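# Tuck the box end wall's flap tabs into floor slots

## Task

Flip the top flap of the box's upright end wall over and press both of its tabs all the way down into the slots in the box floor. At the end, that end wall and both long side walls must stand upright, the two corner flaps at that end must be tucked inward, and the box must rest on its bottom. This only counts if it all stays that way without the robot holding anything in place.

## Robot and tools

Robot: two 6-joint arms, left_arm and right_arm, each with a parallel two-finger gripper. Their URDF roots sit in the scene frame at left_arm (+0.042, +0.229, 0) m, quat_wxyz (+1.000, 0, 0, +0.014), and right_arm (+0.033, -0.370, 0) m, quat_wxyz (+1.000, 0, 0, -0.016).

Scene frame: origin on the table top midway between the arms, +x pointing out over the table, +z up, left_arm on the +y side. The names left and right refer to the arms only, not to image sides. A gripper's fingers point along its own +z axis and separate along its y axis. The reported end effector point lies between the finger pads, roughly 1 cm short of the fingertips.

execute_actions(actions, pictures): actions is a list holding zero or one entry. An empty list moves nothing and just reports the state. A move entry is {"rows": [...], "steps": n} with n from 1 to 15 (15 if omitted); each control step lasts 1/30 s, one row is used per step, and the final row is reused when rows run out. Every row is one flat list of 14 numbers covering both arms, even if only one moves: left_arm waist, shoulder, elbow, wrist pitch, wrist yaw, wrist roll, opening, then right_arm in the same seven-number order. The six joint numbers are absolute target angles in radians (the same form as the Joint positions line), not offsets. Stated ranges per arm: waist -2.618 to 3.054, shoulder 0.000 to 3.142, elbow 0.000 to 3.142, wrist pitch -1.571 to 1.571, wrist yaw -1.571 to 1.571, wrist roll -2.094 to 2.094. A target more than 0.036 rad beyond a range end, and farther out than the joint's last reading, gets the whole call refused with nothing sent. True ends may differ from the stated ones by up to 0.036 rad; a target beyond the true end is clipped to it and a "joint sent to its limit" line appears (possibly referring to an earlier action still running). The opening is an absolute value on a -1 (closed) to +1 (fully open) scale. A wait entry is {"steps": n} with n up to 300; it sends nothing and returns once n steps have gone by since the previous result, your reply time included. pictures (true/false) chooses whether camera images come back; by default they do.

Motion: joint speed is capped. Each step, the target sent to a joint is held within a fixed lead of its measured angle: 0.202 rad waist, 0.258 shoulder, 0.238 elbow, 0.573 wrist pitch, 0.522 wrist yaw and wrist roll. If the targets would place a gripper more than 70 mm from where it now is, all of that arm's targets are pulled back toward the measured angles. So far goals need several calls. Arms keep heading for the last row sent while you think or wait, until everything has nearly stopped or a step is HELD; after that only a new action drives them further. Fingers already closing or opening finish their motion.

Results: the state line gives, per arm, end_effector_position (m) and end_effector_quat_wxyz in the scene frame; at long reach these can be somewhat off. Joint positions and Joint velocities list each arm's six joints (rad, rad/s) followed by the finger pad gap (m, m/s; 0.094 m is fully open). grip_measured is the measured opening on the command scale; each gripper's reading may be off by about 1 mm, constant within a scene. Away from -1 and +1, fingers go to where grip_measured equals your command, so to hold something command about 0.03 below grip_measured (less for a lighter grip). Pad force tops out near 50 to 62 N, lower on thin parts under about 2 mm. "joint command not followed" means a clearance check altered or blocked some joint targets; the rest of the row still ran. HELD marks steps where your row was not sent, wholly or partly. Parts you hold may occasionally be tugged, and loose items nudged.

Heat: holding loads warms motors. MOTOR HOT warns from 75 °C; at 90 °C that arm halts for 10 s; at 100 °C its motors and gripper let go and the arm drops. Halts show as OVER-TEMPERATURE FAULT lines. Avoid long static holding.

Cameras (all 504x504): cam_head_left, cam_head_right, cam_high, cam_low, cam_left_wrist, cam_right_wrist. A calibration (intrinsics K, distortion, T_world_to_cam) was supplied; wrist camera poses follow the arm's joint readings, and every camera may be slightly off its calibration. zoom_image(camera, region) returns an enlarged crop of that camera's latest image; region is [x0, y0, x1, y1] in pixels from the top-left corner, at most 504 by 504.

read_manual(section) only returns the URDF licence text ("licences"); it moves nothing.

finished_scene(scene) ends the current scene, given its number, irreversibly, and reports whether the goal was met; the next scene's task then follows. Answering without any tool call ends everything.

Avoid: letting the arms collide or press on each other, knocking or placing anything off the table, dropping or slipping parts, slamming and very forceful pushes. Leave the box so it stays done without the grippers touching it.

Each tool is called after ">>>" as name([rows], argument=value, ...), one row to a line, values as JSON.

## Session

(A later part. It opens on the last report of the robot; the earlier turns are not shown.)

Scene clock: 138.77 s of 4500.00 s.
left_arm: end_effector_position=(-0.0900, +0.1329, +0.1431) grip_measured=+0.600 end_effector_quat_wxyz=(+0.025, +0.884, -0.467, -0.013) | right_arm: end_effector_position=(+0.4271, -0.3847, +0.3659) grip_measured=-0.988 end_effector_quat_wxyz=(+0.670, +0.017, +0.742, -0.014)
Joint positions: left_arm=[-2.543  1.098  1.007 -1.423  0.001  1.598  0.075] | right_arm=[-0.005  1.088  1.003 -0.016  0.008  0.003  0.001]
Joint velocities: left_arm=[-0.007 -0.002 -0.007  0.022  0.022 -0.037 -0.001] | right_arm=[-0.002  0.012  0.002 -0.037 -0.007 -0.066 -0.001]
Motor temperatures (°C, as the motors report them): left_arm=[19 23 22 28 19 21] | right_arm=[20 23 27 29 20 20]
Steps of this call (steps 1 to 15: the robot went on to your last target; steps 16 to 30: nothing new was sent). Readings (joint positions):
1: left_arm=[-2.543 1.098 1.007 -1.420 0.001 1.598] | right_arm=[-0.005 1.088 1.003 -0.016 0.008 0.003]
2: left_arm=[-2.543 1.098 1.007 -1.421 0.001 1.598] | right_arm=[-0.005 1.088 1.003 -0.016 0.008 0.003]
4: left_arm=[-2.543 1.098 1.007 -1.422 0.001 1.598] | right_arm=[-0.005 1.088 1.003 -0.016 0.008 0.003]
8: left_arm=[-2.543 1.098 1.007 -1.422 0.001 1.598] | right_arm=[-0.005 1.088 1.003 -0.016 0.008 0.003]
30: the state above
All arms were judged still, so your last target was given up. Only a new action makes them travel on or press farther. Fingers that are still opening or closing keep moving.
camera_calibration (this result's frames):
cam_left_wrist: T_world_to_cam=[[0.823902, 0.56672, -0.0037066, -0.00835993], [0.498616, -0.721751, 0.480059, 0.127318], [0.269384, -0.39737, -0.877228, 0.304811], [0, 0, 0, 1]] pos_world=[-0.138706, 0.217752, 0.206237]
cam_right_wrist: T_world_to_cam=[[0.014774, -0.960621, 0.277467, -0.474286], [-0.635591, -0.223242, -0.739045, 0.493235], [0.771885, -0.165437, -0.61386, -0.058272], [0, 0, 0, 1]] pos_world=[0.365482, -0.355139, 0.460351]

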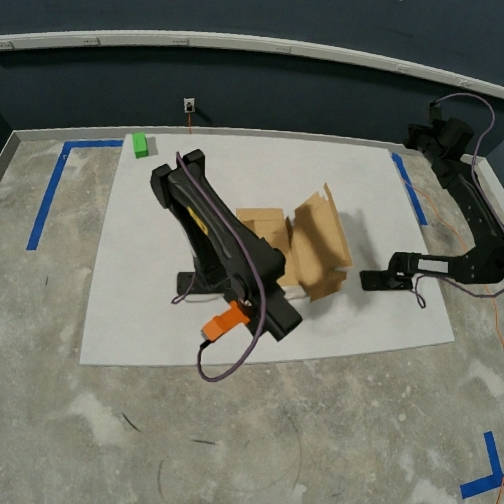

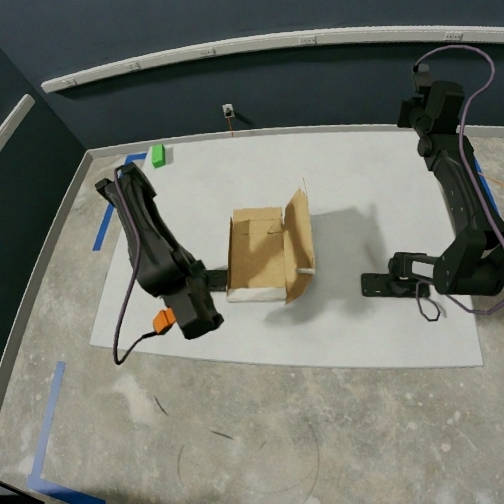

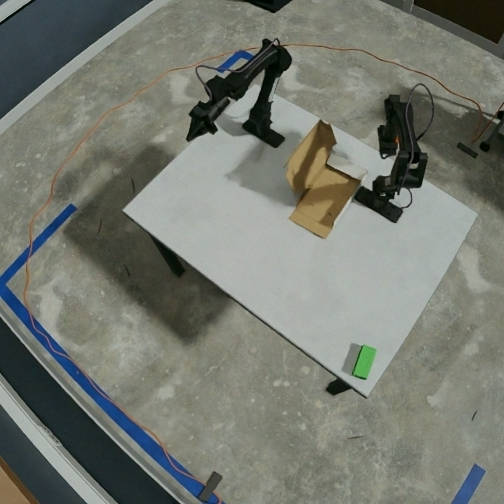

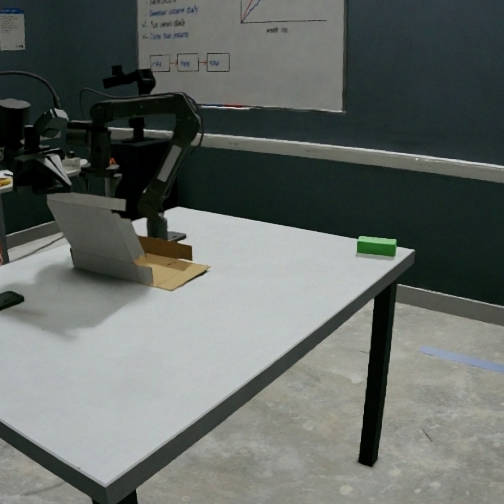

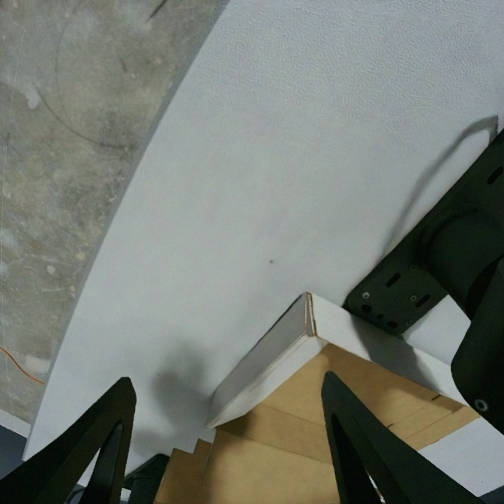

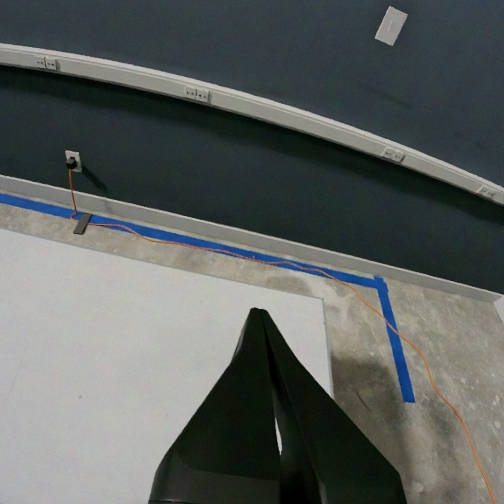

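>>> execute_actions([
  {"rows":[[-1.9,1.1,1.0,-1.45,0,-0.3,0.8,0,1.06,1.04,0,0,0,-1]]},
], pictures=false)

>>> execute_actions([
  {"steps":40},
], pictures=false)

>>> execute_actions([
  {"rows":[[-1.9,1.25,0.62,-0.95,0,-0.3,0.8,0,1.06,1.04,0,0,0,-1]]},
], pictures=false)

>>> execute_actions([
  {"steps":25},
])

Scene clock: 159.13 s of 4500.00 s.
left_arm: end_effector_position=(-0.0052, +0.0739, +0.1430) grip_measured=+0.799 end_effector_quat_wxyz=(+0.020, +0.849, +0.528, -0.018) | right_arm: end_effector_position=(+0.4271, -0.3847, +0.3659) grip_measured=-0.988 end_effector_quat_wxyz=(+0.670, +0.017, +0.742, -0.014)
Joint positions: left_arm=[-1.906  1.098  1.007 -1.427 -0.007  0.151  0.084] | right_arm=[-0.005  1.088  1.003 -0.016  0.008  0.003  0.001]
Joint velocities: left_arm=[-0.007  0.017 -0.012 -0.051 -0.066 -2.864 -0.001] | right_arm=[-0.002 -0.007 -0.012 -0.037  0.022 -0.022 -0.001]
Motor temperatures (°C, as the motors report them): left_arm=[19 23 22 27 19 21] | right_arm=[20 24 27 30 20 20]
Steps of this call (steps 1 to 90: nothing new was sent; then 16.87 s passed at rest; steps 91 to 105: all 15 steps of this action). Readings (joint positions):
91: left_arm=[-2.516 1.098 1.007 -1.424 0.011 1.527] | right_arm=[-0.005 1.088 1.003 -0.016 0.008 0.003]
92: left_arm=[-2.448 1.098 1.007 -1.425 0.012 1.428] | right_arm=[-0.005 1.088 1.003 -0.016 0.008 0.003]
94: left_arm=[-2.301 1.098 1.007 -1.425 0.007 1.232] | right_arm=[-0.005 1.088 1.003 -0.016 0.008 0.003]
98: left_arm=[-2.013 1.098 1.007 -1.425 0.001 0.839] | right_arm=[-0.005 1.088 1.003 -0.016 0.008 0.003]
105: the state above

Scene clock: 160.47 s of 4500.00 s.
left_arm: end_effector_position=(-0.0054, +0.0745, +0.1430) grip_measured=+0.799 end_effector_quat_wxyz=(+0.014, +0.712, +0.702, -0.021) | right_arm: end_effector_position=(+0.4271, -0.3847, +0.3659) grip_measured=-0.988 end_effector_quat_wxyz=(+0.670, +0.017, +0.742, -0.014)
Joint positions: left_arm=[-1.906  1.098  1.007 -1.429 -0.005 -0.294  0.084] | right_arm=[-0.005  1.088  1.003 -0.016  0.008  0.003  0.001]
Joint velocities: left_arm=[-0.002 -0.012 -0.002 -0.081  0.037 -0.007 -0.   ] | right_arm=[ 0.007 -0.002  0.012 -0.022 -0.066 -0.037  0.001]
Motor temperatures (°C, as the motors report them): left_arm=[19 23 22 27 19 21] | right_arm=[20 24 27 30 20 20]
Steps of this call (steps 1 to 40: the robot went on to your last target). Readings (joint positions):
1: left_arm=[-1.906 1.098 1.007 -1.427 -0.007 0.063] | right_arm=[-0.005 1.088 1.003 -0.016 0.008 0.003]
2: left_arm=[-1.906 1.098 1.007 -1.427 -0.007 -0.009] | right_arm=[-0.005 1.088 1.003 -0.016 0.008 0.003]
4: left_arm=[-1.906 1.098 1.007 -1.427 -0.007 -0.112] | right_arm=[-0.005 1.088 1.003 -0.016 0.008 0.003]
8: left_arm=[-1.906 1.098 1.007 -1.428 -0.006 -0.220] | right_arm=[-0.005 1.088 1.003 -0.016 0.008 0.003]
40: the state above

Scene clock: 160.97 s of 4500.00 s.
left_arm: end_effector_position=(-0.0031, +0.0819, +0.0219) grip_measured=+0.799 end_effector_quat_wxyz=(-0.013, +0.712, +0.702, +0.031) | right_arm: end_effector_position=(+0.4271, -0.3847, +0.3659) grip_measured=-0.988 end_effector_quat_wxyz=(+0.670, +0.017, +0.742, -0.014)
Joint positions: left_arm=[-1.906  1.26   0.611 -0.989 -0.005 -0.294  0.084] | right_arm=[-0.005  1.088  1.003 -0.016  0.008  0.003  0.001]
Joint velocities: left_arm=[-0.007  0.012 -0.027  0.198 -0.081  0.007  0.001] | right_arm=[-0.012 -0.007 -0.022  0.051 -0.066 -0.095  0.001]
Motor temperatures (°C, as the motors report them): left_arm=[19 23 22 27 19 21] | right_arm=[20 24 27 30 20 20]
Steps of this call (steps 1 to 15: all 15 steps of this action). Readings (joint positions):
1: left_arm=[-1.906 1.103 0.989 -1.397 -0.005 -0.294] | right_arm=[-0.005 1.088 1.003 -0.016 0.008 0.003]
2: left_arm=[-1.906 1.115 0.948 -1.327 -0.005 -0.294] | right_arm=[-0.005 1.088 1.003 -0.016 0.008 0.003]
4: left_arm=[-1.906 1.175 0.835 -1.190 -0.005 -0.294] | right_arm=[-0.005 1.088 1.003 -0.016 0.008 0.003]
8: left_arm=[-1.906 1.259 0.627 -1.054 -0.005 -0.294] | right_arm=[-0.005 1.088 1.003 -0.016 0.008 0.003]
15: the state above

Scene clock: 161.80 s of 4500.00 s.
left_arm: end_effector_position=(-0.0049, +0.0764, +0.0215) grip_measured=+0.799 end_effector_quat_wxyz=(-0.008, +0.712, +0.702, +0.020) | right_arm: end_effector_position=(+0.4271, -0.3847, +0.3659) grip_measured=-0.988 end_effector_quat_wxyz=(+0.670, +0.017, +0.742, -0.014)
Joint positions: left_arm=[-1.906  1.26   0.611 -0.965 -0.005 -0.294  0.084] | right_arm=[-0.005  1.088  1.003 -0.016  0.008  0.003  0.001]
Joint velocities: left_arm=[-0.012 -0.017  0.002 -0.022  0.037 -0.066 -0.   ] | right_arm=[-0.012 -0.002 -0.007 -0.022 -0.022  0.022 -0.001]
Motor temperatures (°C, as the motors report them): left_arm=[19 23 22 27 19 21] | right_arm=[20 24 28 30 20 20]
Steps of this call (steps 1 to 25: the robot went on to your last target). Readings (joint positions):
1: left_arm=[-1.906 1.260 0.611 -0.983 -0.005 -0.294] | right_arm=[-0.005 1.088 1.003 -0.016 0.008 0.003]
2: left_arm=[-1.906 1.260 0.611 -0.979 -0.005 -0.294] | right_arm=[-0.005 1.088 1.003 -0.016 0.008 0.003]
4: left_arm=[-1.906 1.260 0.611 -0.973 -0.005 -0.294] | right_arm=[-0.005 1.088 1.003 -0.016 0.008 0.003]
8: left_arm=[-1.906 1.260 0.611 -0.968 -0.005 -0.294] | right_arm=[-0.005 1.088 1.003 -0.016 0.008 0.003]
25: the state above
camera_calibration (this result's frames):
cam_left_wrist: T_world_to_cam=[[-0.999318, 0.00820982, 0.0359934, -0.0139928], [0.0255446, 0.857652, 0.513595, -0.0212019], [-0.0266533, 0.514164, -0.857277, 0.0813027], [0, 0, 0, 1]] pos_world=[-0.0112747, -0.0235042, 0.0810918]
cam_right_wrist: T_world_to_cam=[[0.014774, -0.960621, 0.277467, -0.474286], [-0.635591, -0.223242, -0.739045, 0.493235], [0.771885, -0.165437, -0.61386, -0.058272], [0, 0, 0, 1]] pos_world=[0.365482, -0.355139, 0.460351]

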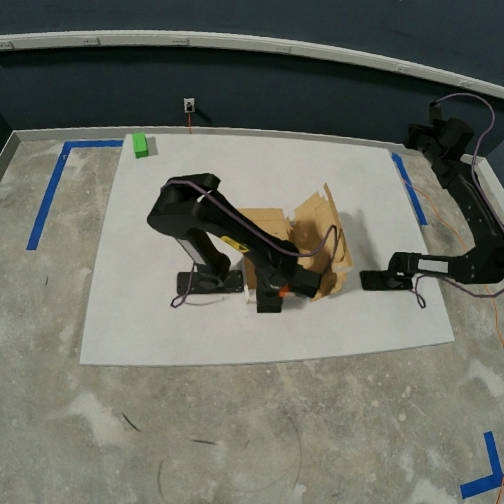

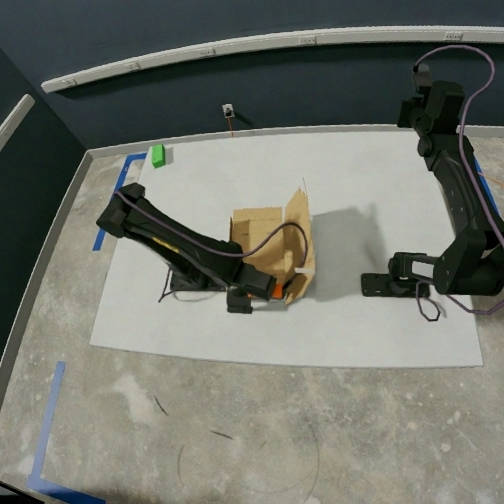

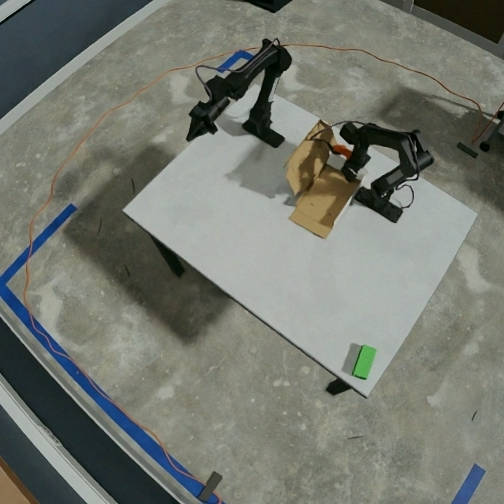

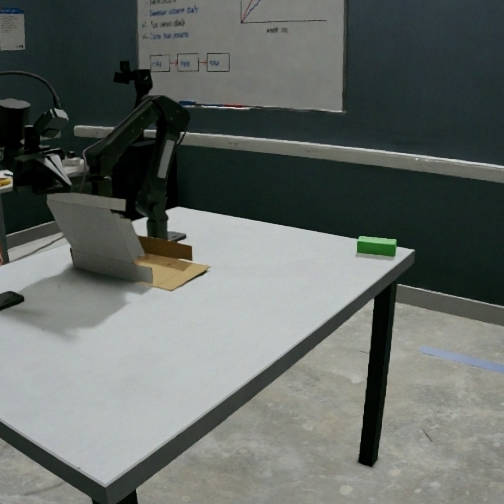

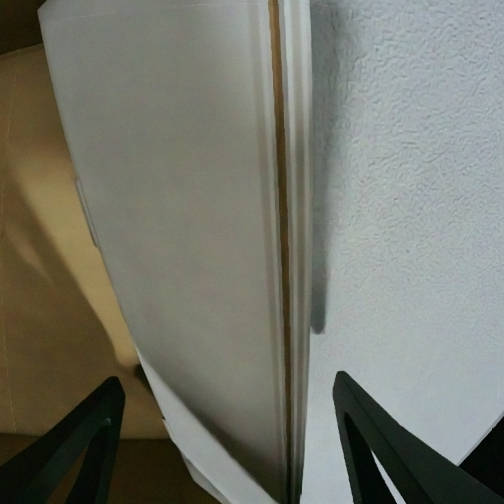

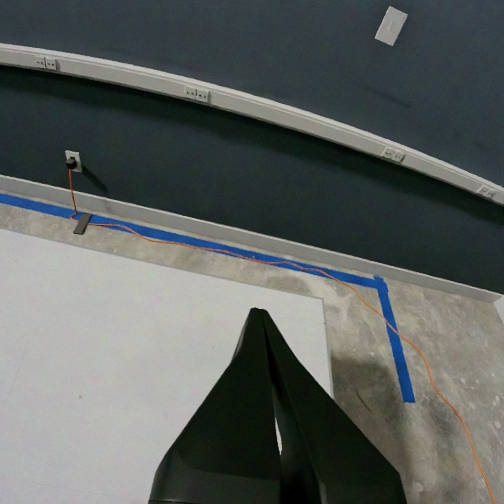

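Straddled. Close.

>>> execute_actions([
  {"rows":[[-1.9,1.25,0.62,-0.95,0,-0.3,-0.9,0,1.06,1.04,0,0,0,-1]]},
], pictures=false)

>>> execute_actions([
  {"steps":30},
], pictures=false)

>>> execute_actions([
  {"rows":[[-1.93,1.25,0.62,-0.95,0,-0.3,0.3,0,1.06,1.04,0,0,0,-1]]},
], pictures=false)

>>> execute_actions([
  {"rows":[[-1.93,1.1,1.0,-1.45,0,-0.3,0.3,0,1.06,1.04,0,0,0,-1]]},
], pictures=false)

>>> execute_actions([
  {"steps":25},
])

Scene clock: 171.43 s of 4500.00 s.
left_arm: end_effector_position=(-0.0066, +0.0757, +0.0215) grip_measured=-0.886 end_effector_quat_wxyz=(-0.011, +0.710, +0.704, +0.016) | right_arm: end_effector_position=(+0.4271, -0.3847, +0.3659) grip_measured=-0.988 end_effector_quat_wxyz=(+0.670, +0.017, +0.742, -0.014)
Joint positions: left_arm=[-1.906  1.26   0.611 -0.96   0.004 -0.299  0.005] | right_arm=[-0.005  1.088  1.003 -0.016  0.008  0.003  0.001]
Joint velocities: left_arm=[-0.002 -0.017  0.007 -0.022  0.037  0.037 -0.   ] | right_arm=[-0.012 -0.027 -0.007 -0.037 -0.051  0.022  0.   ]
Motor temperatures (°C, as the motors report them): left_arm=[19 23 23 26 19 21] | right_arm=[20 24 28 31 20 20]
Steps of this call (steps 1 to 15: the robot went on to your last target; steps 16 to 90: nothing new was sent; then 6.13 s passed at rest; steps 91 to 105: all 15 steps of this action). Readings (joint positions):
91: left_arm=[-1.906 1.260 0.611 -0.965 -0.005 -0.294] | right_arm=[-0.005 1.088 1.003 -0.016 0.008 0.003]
92: left_arm=[-1.906 1.260 0.611 -0.965 -0.005 -0.294] | right_arm=[-0.005 1.088 1.003 -0.016 0.008 0.003]
94: left_arm=[-1.906 1.260 0.611 -0.965 -0.004 -0.296] | right_arm=[-0.005 1.088 1.003 -0.016 0.008 0.003]
98: left_arm=[-1.906 1.260 0.611 -0.962 -0.001 -0.299] | right_arm=[-0.005 1.088 1.003 -0.016 0.008 0.003]
105: the state above

Scene clock: 172.43 s of 4500.00 s.
left_arm: end_effector_position=(-0.0067, +0.0757, +0.0215) grip_measured=-0.886 end_effector_quat_wxyz=(-0.011, +0.710, +0.704, +0.016) | right_arm: end_effector_position=(+0.4271, -0.3847, +0.3659) grip_measured=-0.988 end_effector_quat_wxyz=(+0.670, +0.017, +0.742, -0.014)
Joint positions: left_arm=[-1.906  1.26   0.611 -0.96   0.004 -0.299  0.005] | right_arm=[-0.005  1.088  1.003 -0.016  0.008  0.003  0.001]
Joint velocities: left_arm=[-0.002 -0.007  0.007 -0.022  0.007  0.007  0.001] | right_arm=[ 0.012 -0.007  0.002 -0.007 -0.007 -0.007 -0.001]
Motor temperatures (°C, as the motors report them): left_arm=[19 23 23 26 19 21] | right_arm=[20 24 28 31 20 20]
Steps of this call (steps 1 to 15: the robot went on to your last target; steps 16 to 30: nothing new was sent). Readings (joint positions):
1: left_arm=[-1.906 1.260 0.611 -0.960 0.004 -0.299] | right_arm=[-0.005 1.088 1.003 -0.016 0.008 0.003]
2: left_arm=[-1.906 1.260 0.611 -0.960 0.004 -0.299] | right_arm=[-0.005 1.088 1.003 -0.016 0.008 0.003]
4: left_arm=[-1.906 1.260 0.611 -0.960 0.004 -0.299] | right_arm=[-0.005 1.088 1.003 -0.016 0.008 0.003]
8: left_arm=[-1.906 1.260 0.611 -0.960 0.004 -0.299] | right_arm=[-0.005 1.088 1.003 -0.016 0.008 0.003]
30: the state above
All arms were judged still, so your last target was given up. Only a new action makes them travel on or press farther. Fingers that are still opening or closing keep moving.

Scene clock: 172.93 s of 4500.00 s.
left_arm: end_effector_position=(-0.0087, +0.0764, +0.0215) grip_measured=+0.298 end_effector_quat_wxyz=(-0.010, +0.715, +0.699, +0.016) | right_arm: end_effector_position=(+0.4271, -0.3847, +0.3659) grip_measured=-0.988 end_effector_quat_wxyz=(+0.670, +0.017, +0.742, -0.014)
Joint positions: left_arm=[-1.92   1.26   0.611 -0.96   0.003 -0.299  0.061] | right_arm=[-0.005  1.088  1.003 -0.016  0.008  0.003  0.001]
Joint velocities: left_arm=[ 0.002 -0.007 -0.012  0.037  0.022 -0.007 -0.   ] | right_arm=[ 0.012  0.007  0.007 -0.037 -0.11  -0.081 -0.   ]
Motor temperatures (°C, as the motors report them): left_arm=[19 23 23 26 19 21] | right_arm=[20 24 28 31 20 20]
Steps of this call (steps 1 to 15: all 15 steps of this action). Readings (joint positions):
1: left_arm=[-1.908 1.260 0.611 -0.960 0.003 -0.299] | right_arm=[-0.005 1.088 1.003 -0.016 0.008 0.003]
2: left_arm=[-1.913 1.260 0.611 -0.960 0.003 -0.299] | right_arm=[-0.005 1.088 1.003 -0.016 0.008 0.003]
4: left_arm=[-1.919 1.260 0.611 -0.960 0.003 -0.299] | right_arm=[-0.005 1.088 1.003 -0.016 0.008 0.003]
8: left_arm=[-1.920 1.260 0.611 -0.960 0.003 -0.299] | right_arm=[-0.005 1.088 1.003 -0.016 0.008 0.003]
15: the state above

Scene clock: 173.43 s of 4500.00 s.
left_arm: end_effector_position=(-0.0110, +0.0696, +0.1436) grip_measured=+0.298 end_effector_quat_wxyz=(+0.016, +0.715, +0.698, -0.035) | right_arm: end_effector_position=(+0.4271, -0.3847, +0.3659) grip_measured=-0.988 end_effector_quat_wxyz=(+0.670, +0.017, +0.742, -0.014)
Joint positions: left_arm=[-1.92   1.099  1.008 -1.404  0.003 -0.299  0.061] | right_arm=[-0.005  1.088  1.003 -0.016  0.008  0.003  0.001]
Joint velocities: left_arm=[ 0.002  0.002 -0.007 -0.212  0.022  0.037 -0.   ] | right_arm=[ 0.027 -0.002 -0.017  0.022  0.066 -0.007  0.002]
Motor temperatures (°C, as the motors report them): left_arm=[19 23 23 26 19 21] | right_arm=[20 24 28 31 20 20]
Steps of this call (steps 1 to 15: all 15 steps of this action). Readings (joint positions):
1: left_arm=[-1.920 1.252 0.632 -1.003 0.003 -0.299] | right_arm=[-0.005 1.088 1.003 -0.016 0.008 0.003]
2: left_arm=[-1.920 1.231 0.676 -1.089 0.003 -0.299] | right_arm=[-0.005 1.088 1.003 -0.016 0.008 0.003]
4: left_arm=[-1.920 1.173 0.798 -1.214 0.003 -0.299] | right_arm=[-0.005 1.088 1.003 -0.016 0.008 0.003]
8: left_arm=[-1.920 1.105 0.999 -1.308 0.003 -0.299] | right_arm=[-0.005 1.088 1.003 -0.016 0.008 0.003]
15: the state above

Scene clock: 174.27 s of 4500.00 s.
left_arm: end_effector_position=(-0.0090, +0.0754, +0.1432) grip_measured=+0.298 end_effector_quat_wxyz=(+0.010, +0.715, +0.699, -0.024) | right_arm: end_effector_position=(+0.4271, -0.3847, +0.3659) grip_measured=-0.988 end_effector_quat_wxyz=(+0.670, +0.017, +0.742, -0.014)
Joint positions: left_arm=[-1.92   1.099  1.008 -1.429  0.003 -0.299  0.061] | right_arm=[-0.005  1.088  1.003 -0.016  0.008  0.003  0.001]
Joint velocities: left_arm=[ 0.012  0.012 -0.012  0.022 -0.066  0.007  0.001] | right_arm=[-0.002  0.017 -0.002  0.022  0.022 -0.037  0.   ]
Motor temperatures (°C, as the motors report them): left_arm=[19 23 23 26 19 21] | right_arm=[20 24 28 31 20 20]
Steps of this call (steps 1 to 25: the robot went on to your last target). Readings (joint positions):
1: left_arm=[-1.920 1.099 1.008 -1.409 0.003 -0.299] | right_arm=[-0.005 1.088 1.003 -0.016 0.008 0.003]
2: left_arm=[-1.920 1.099 1.008 -1.414 0.003 -0.299] | right_arm=[-0.005 1.088 1.003 -0.016 0.008 0.003]
4: left_arm=[-1.920 1.099 1.008 -1.420 0.003 -0.299] | right_arm=[-0.005 1.088 1.003 -0.016 0.008 0.003]
8: left_arm=[-1.920 1.099 1.008 -1.425 0.003 -0.299] | right_arm=[-0.005 1.088 1.003 -0.016 0.008 0.003]
25: the state above
camera_calibration (this result's frames):
cam_left_wrist: T_world_to_cam=[[-0.997197, 0.0217063, 0.0716072, -0.0285824], [0.0508245, 0.898844, 0.435312, -0.0744508], [-0.0549147, 0.437731, -0.897427, 0.197194], [0, 0, 0, 1]] pos_world=[-0.0138895, -0.0187777, 0.211423]
cam_right_wrist: T_world_to_cam=[[0.014774, -0.960621, 0.277467, -0.474286], [-0.635591, -0.223242, -0.739045, 0.493235], [0.771885, -0.165437, -0.61386, -0.058272], [0, 0, 0, 1]] pos_world=[0.365482, -0.355139, 0.460351]

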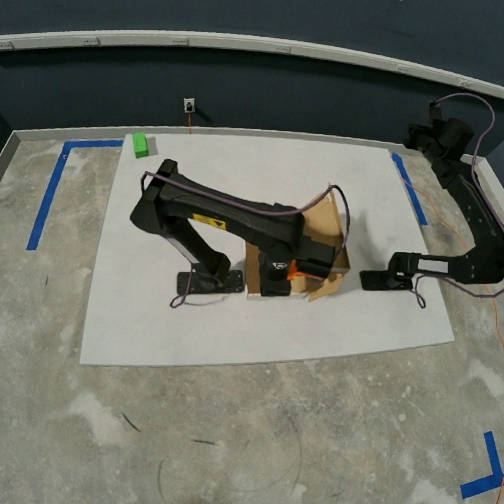

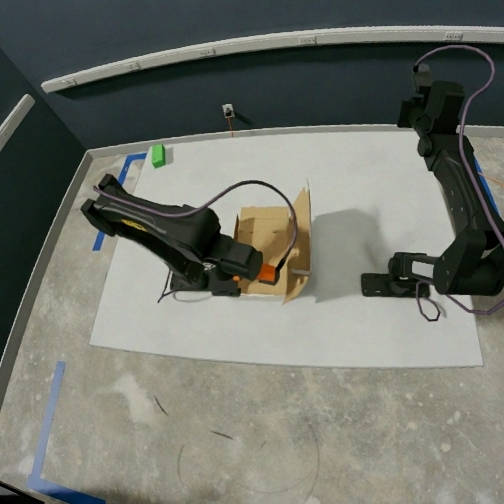

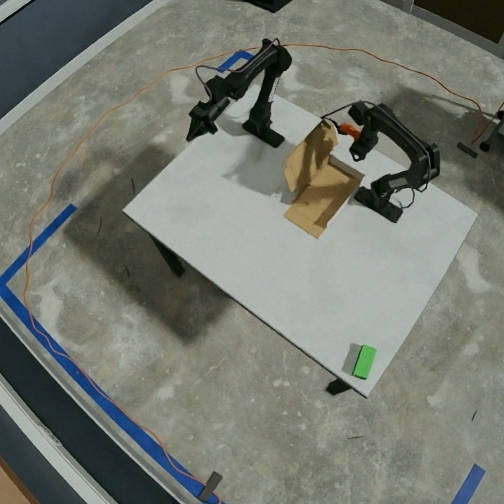

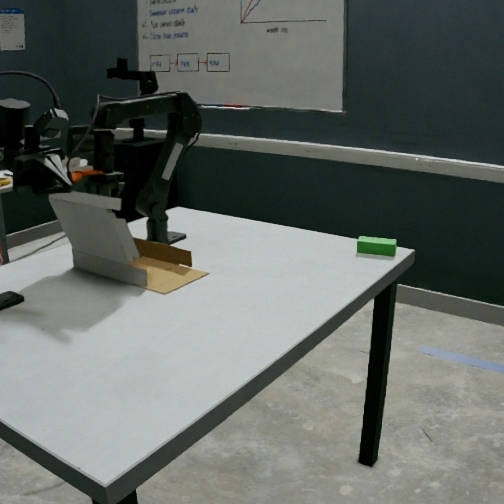

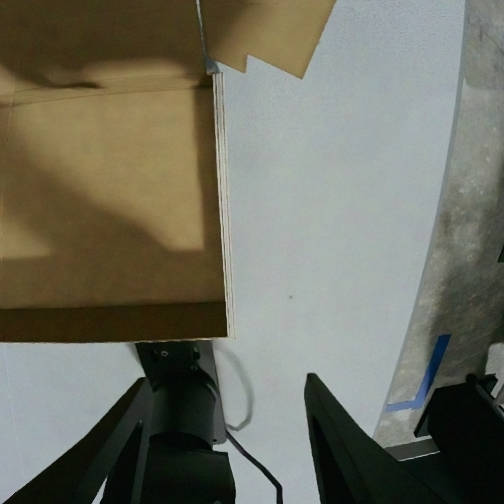

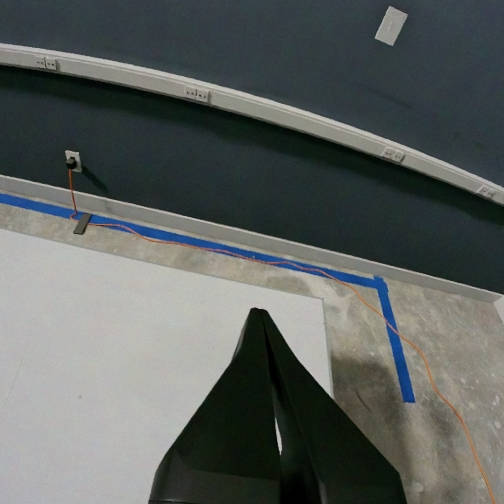

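Looks locked flat.

>>> finished_scene(scene=1)

The scene is finished: the task was done.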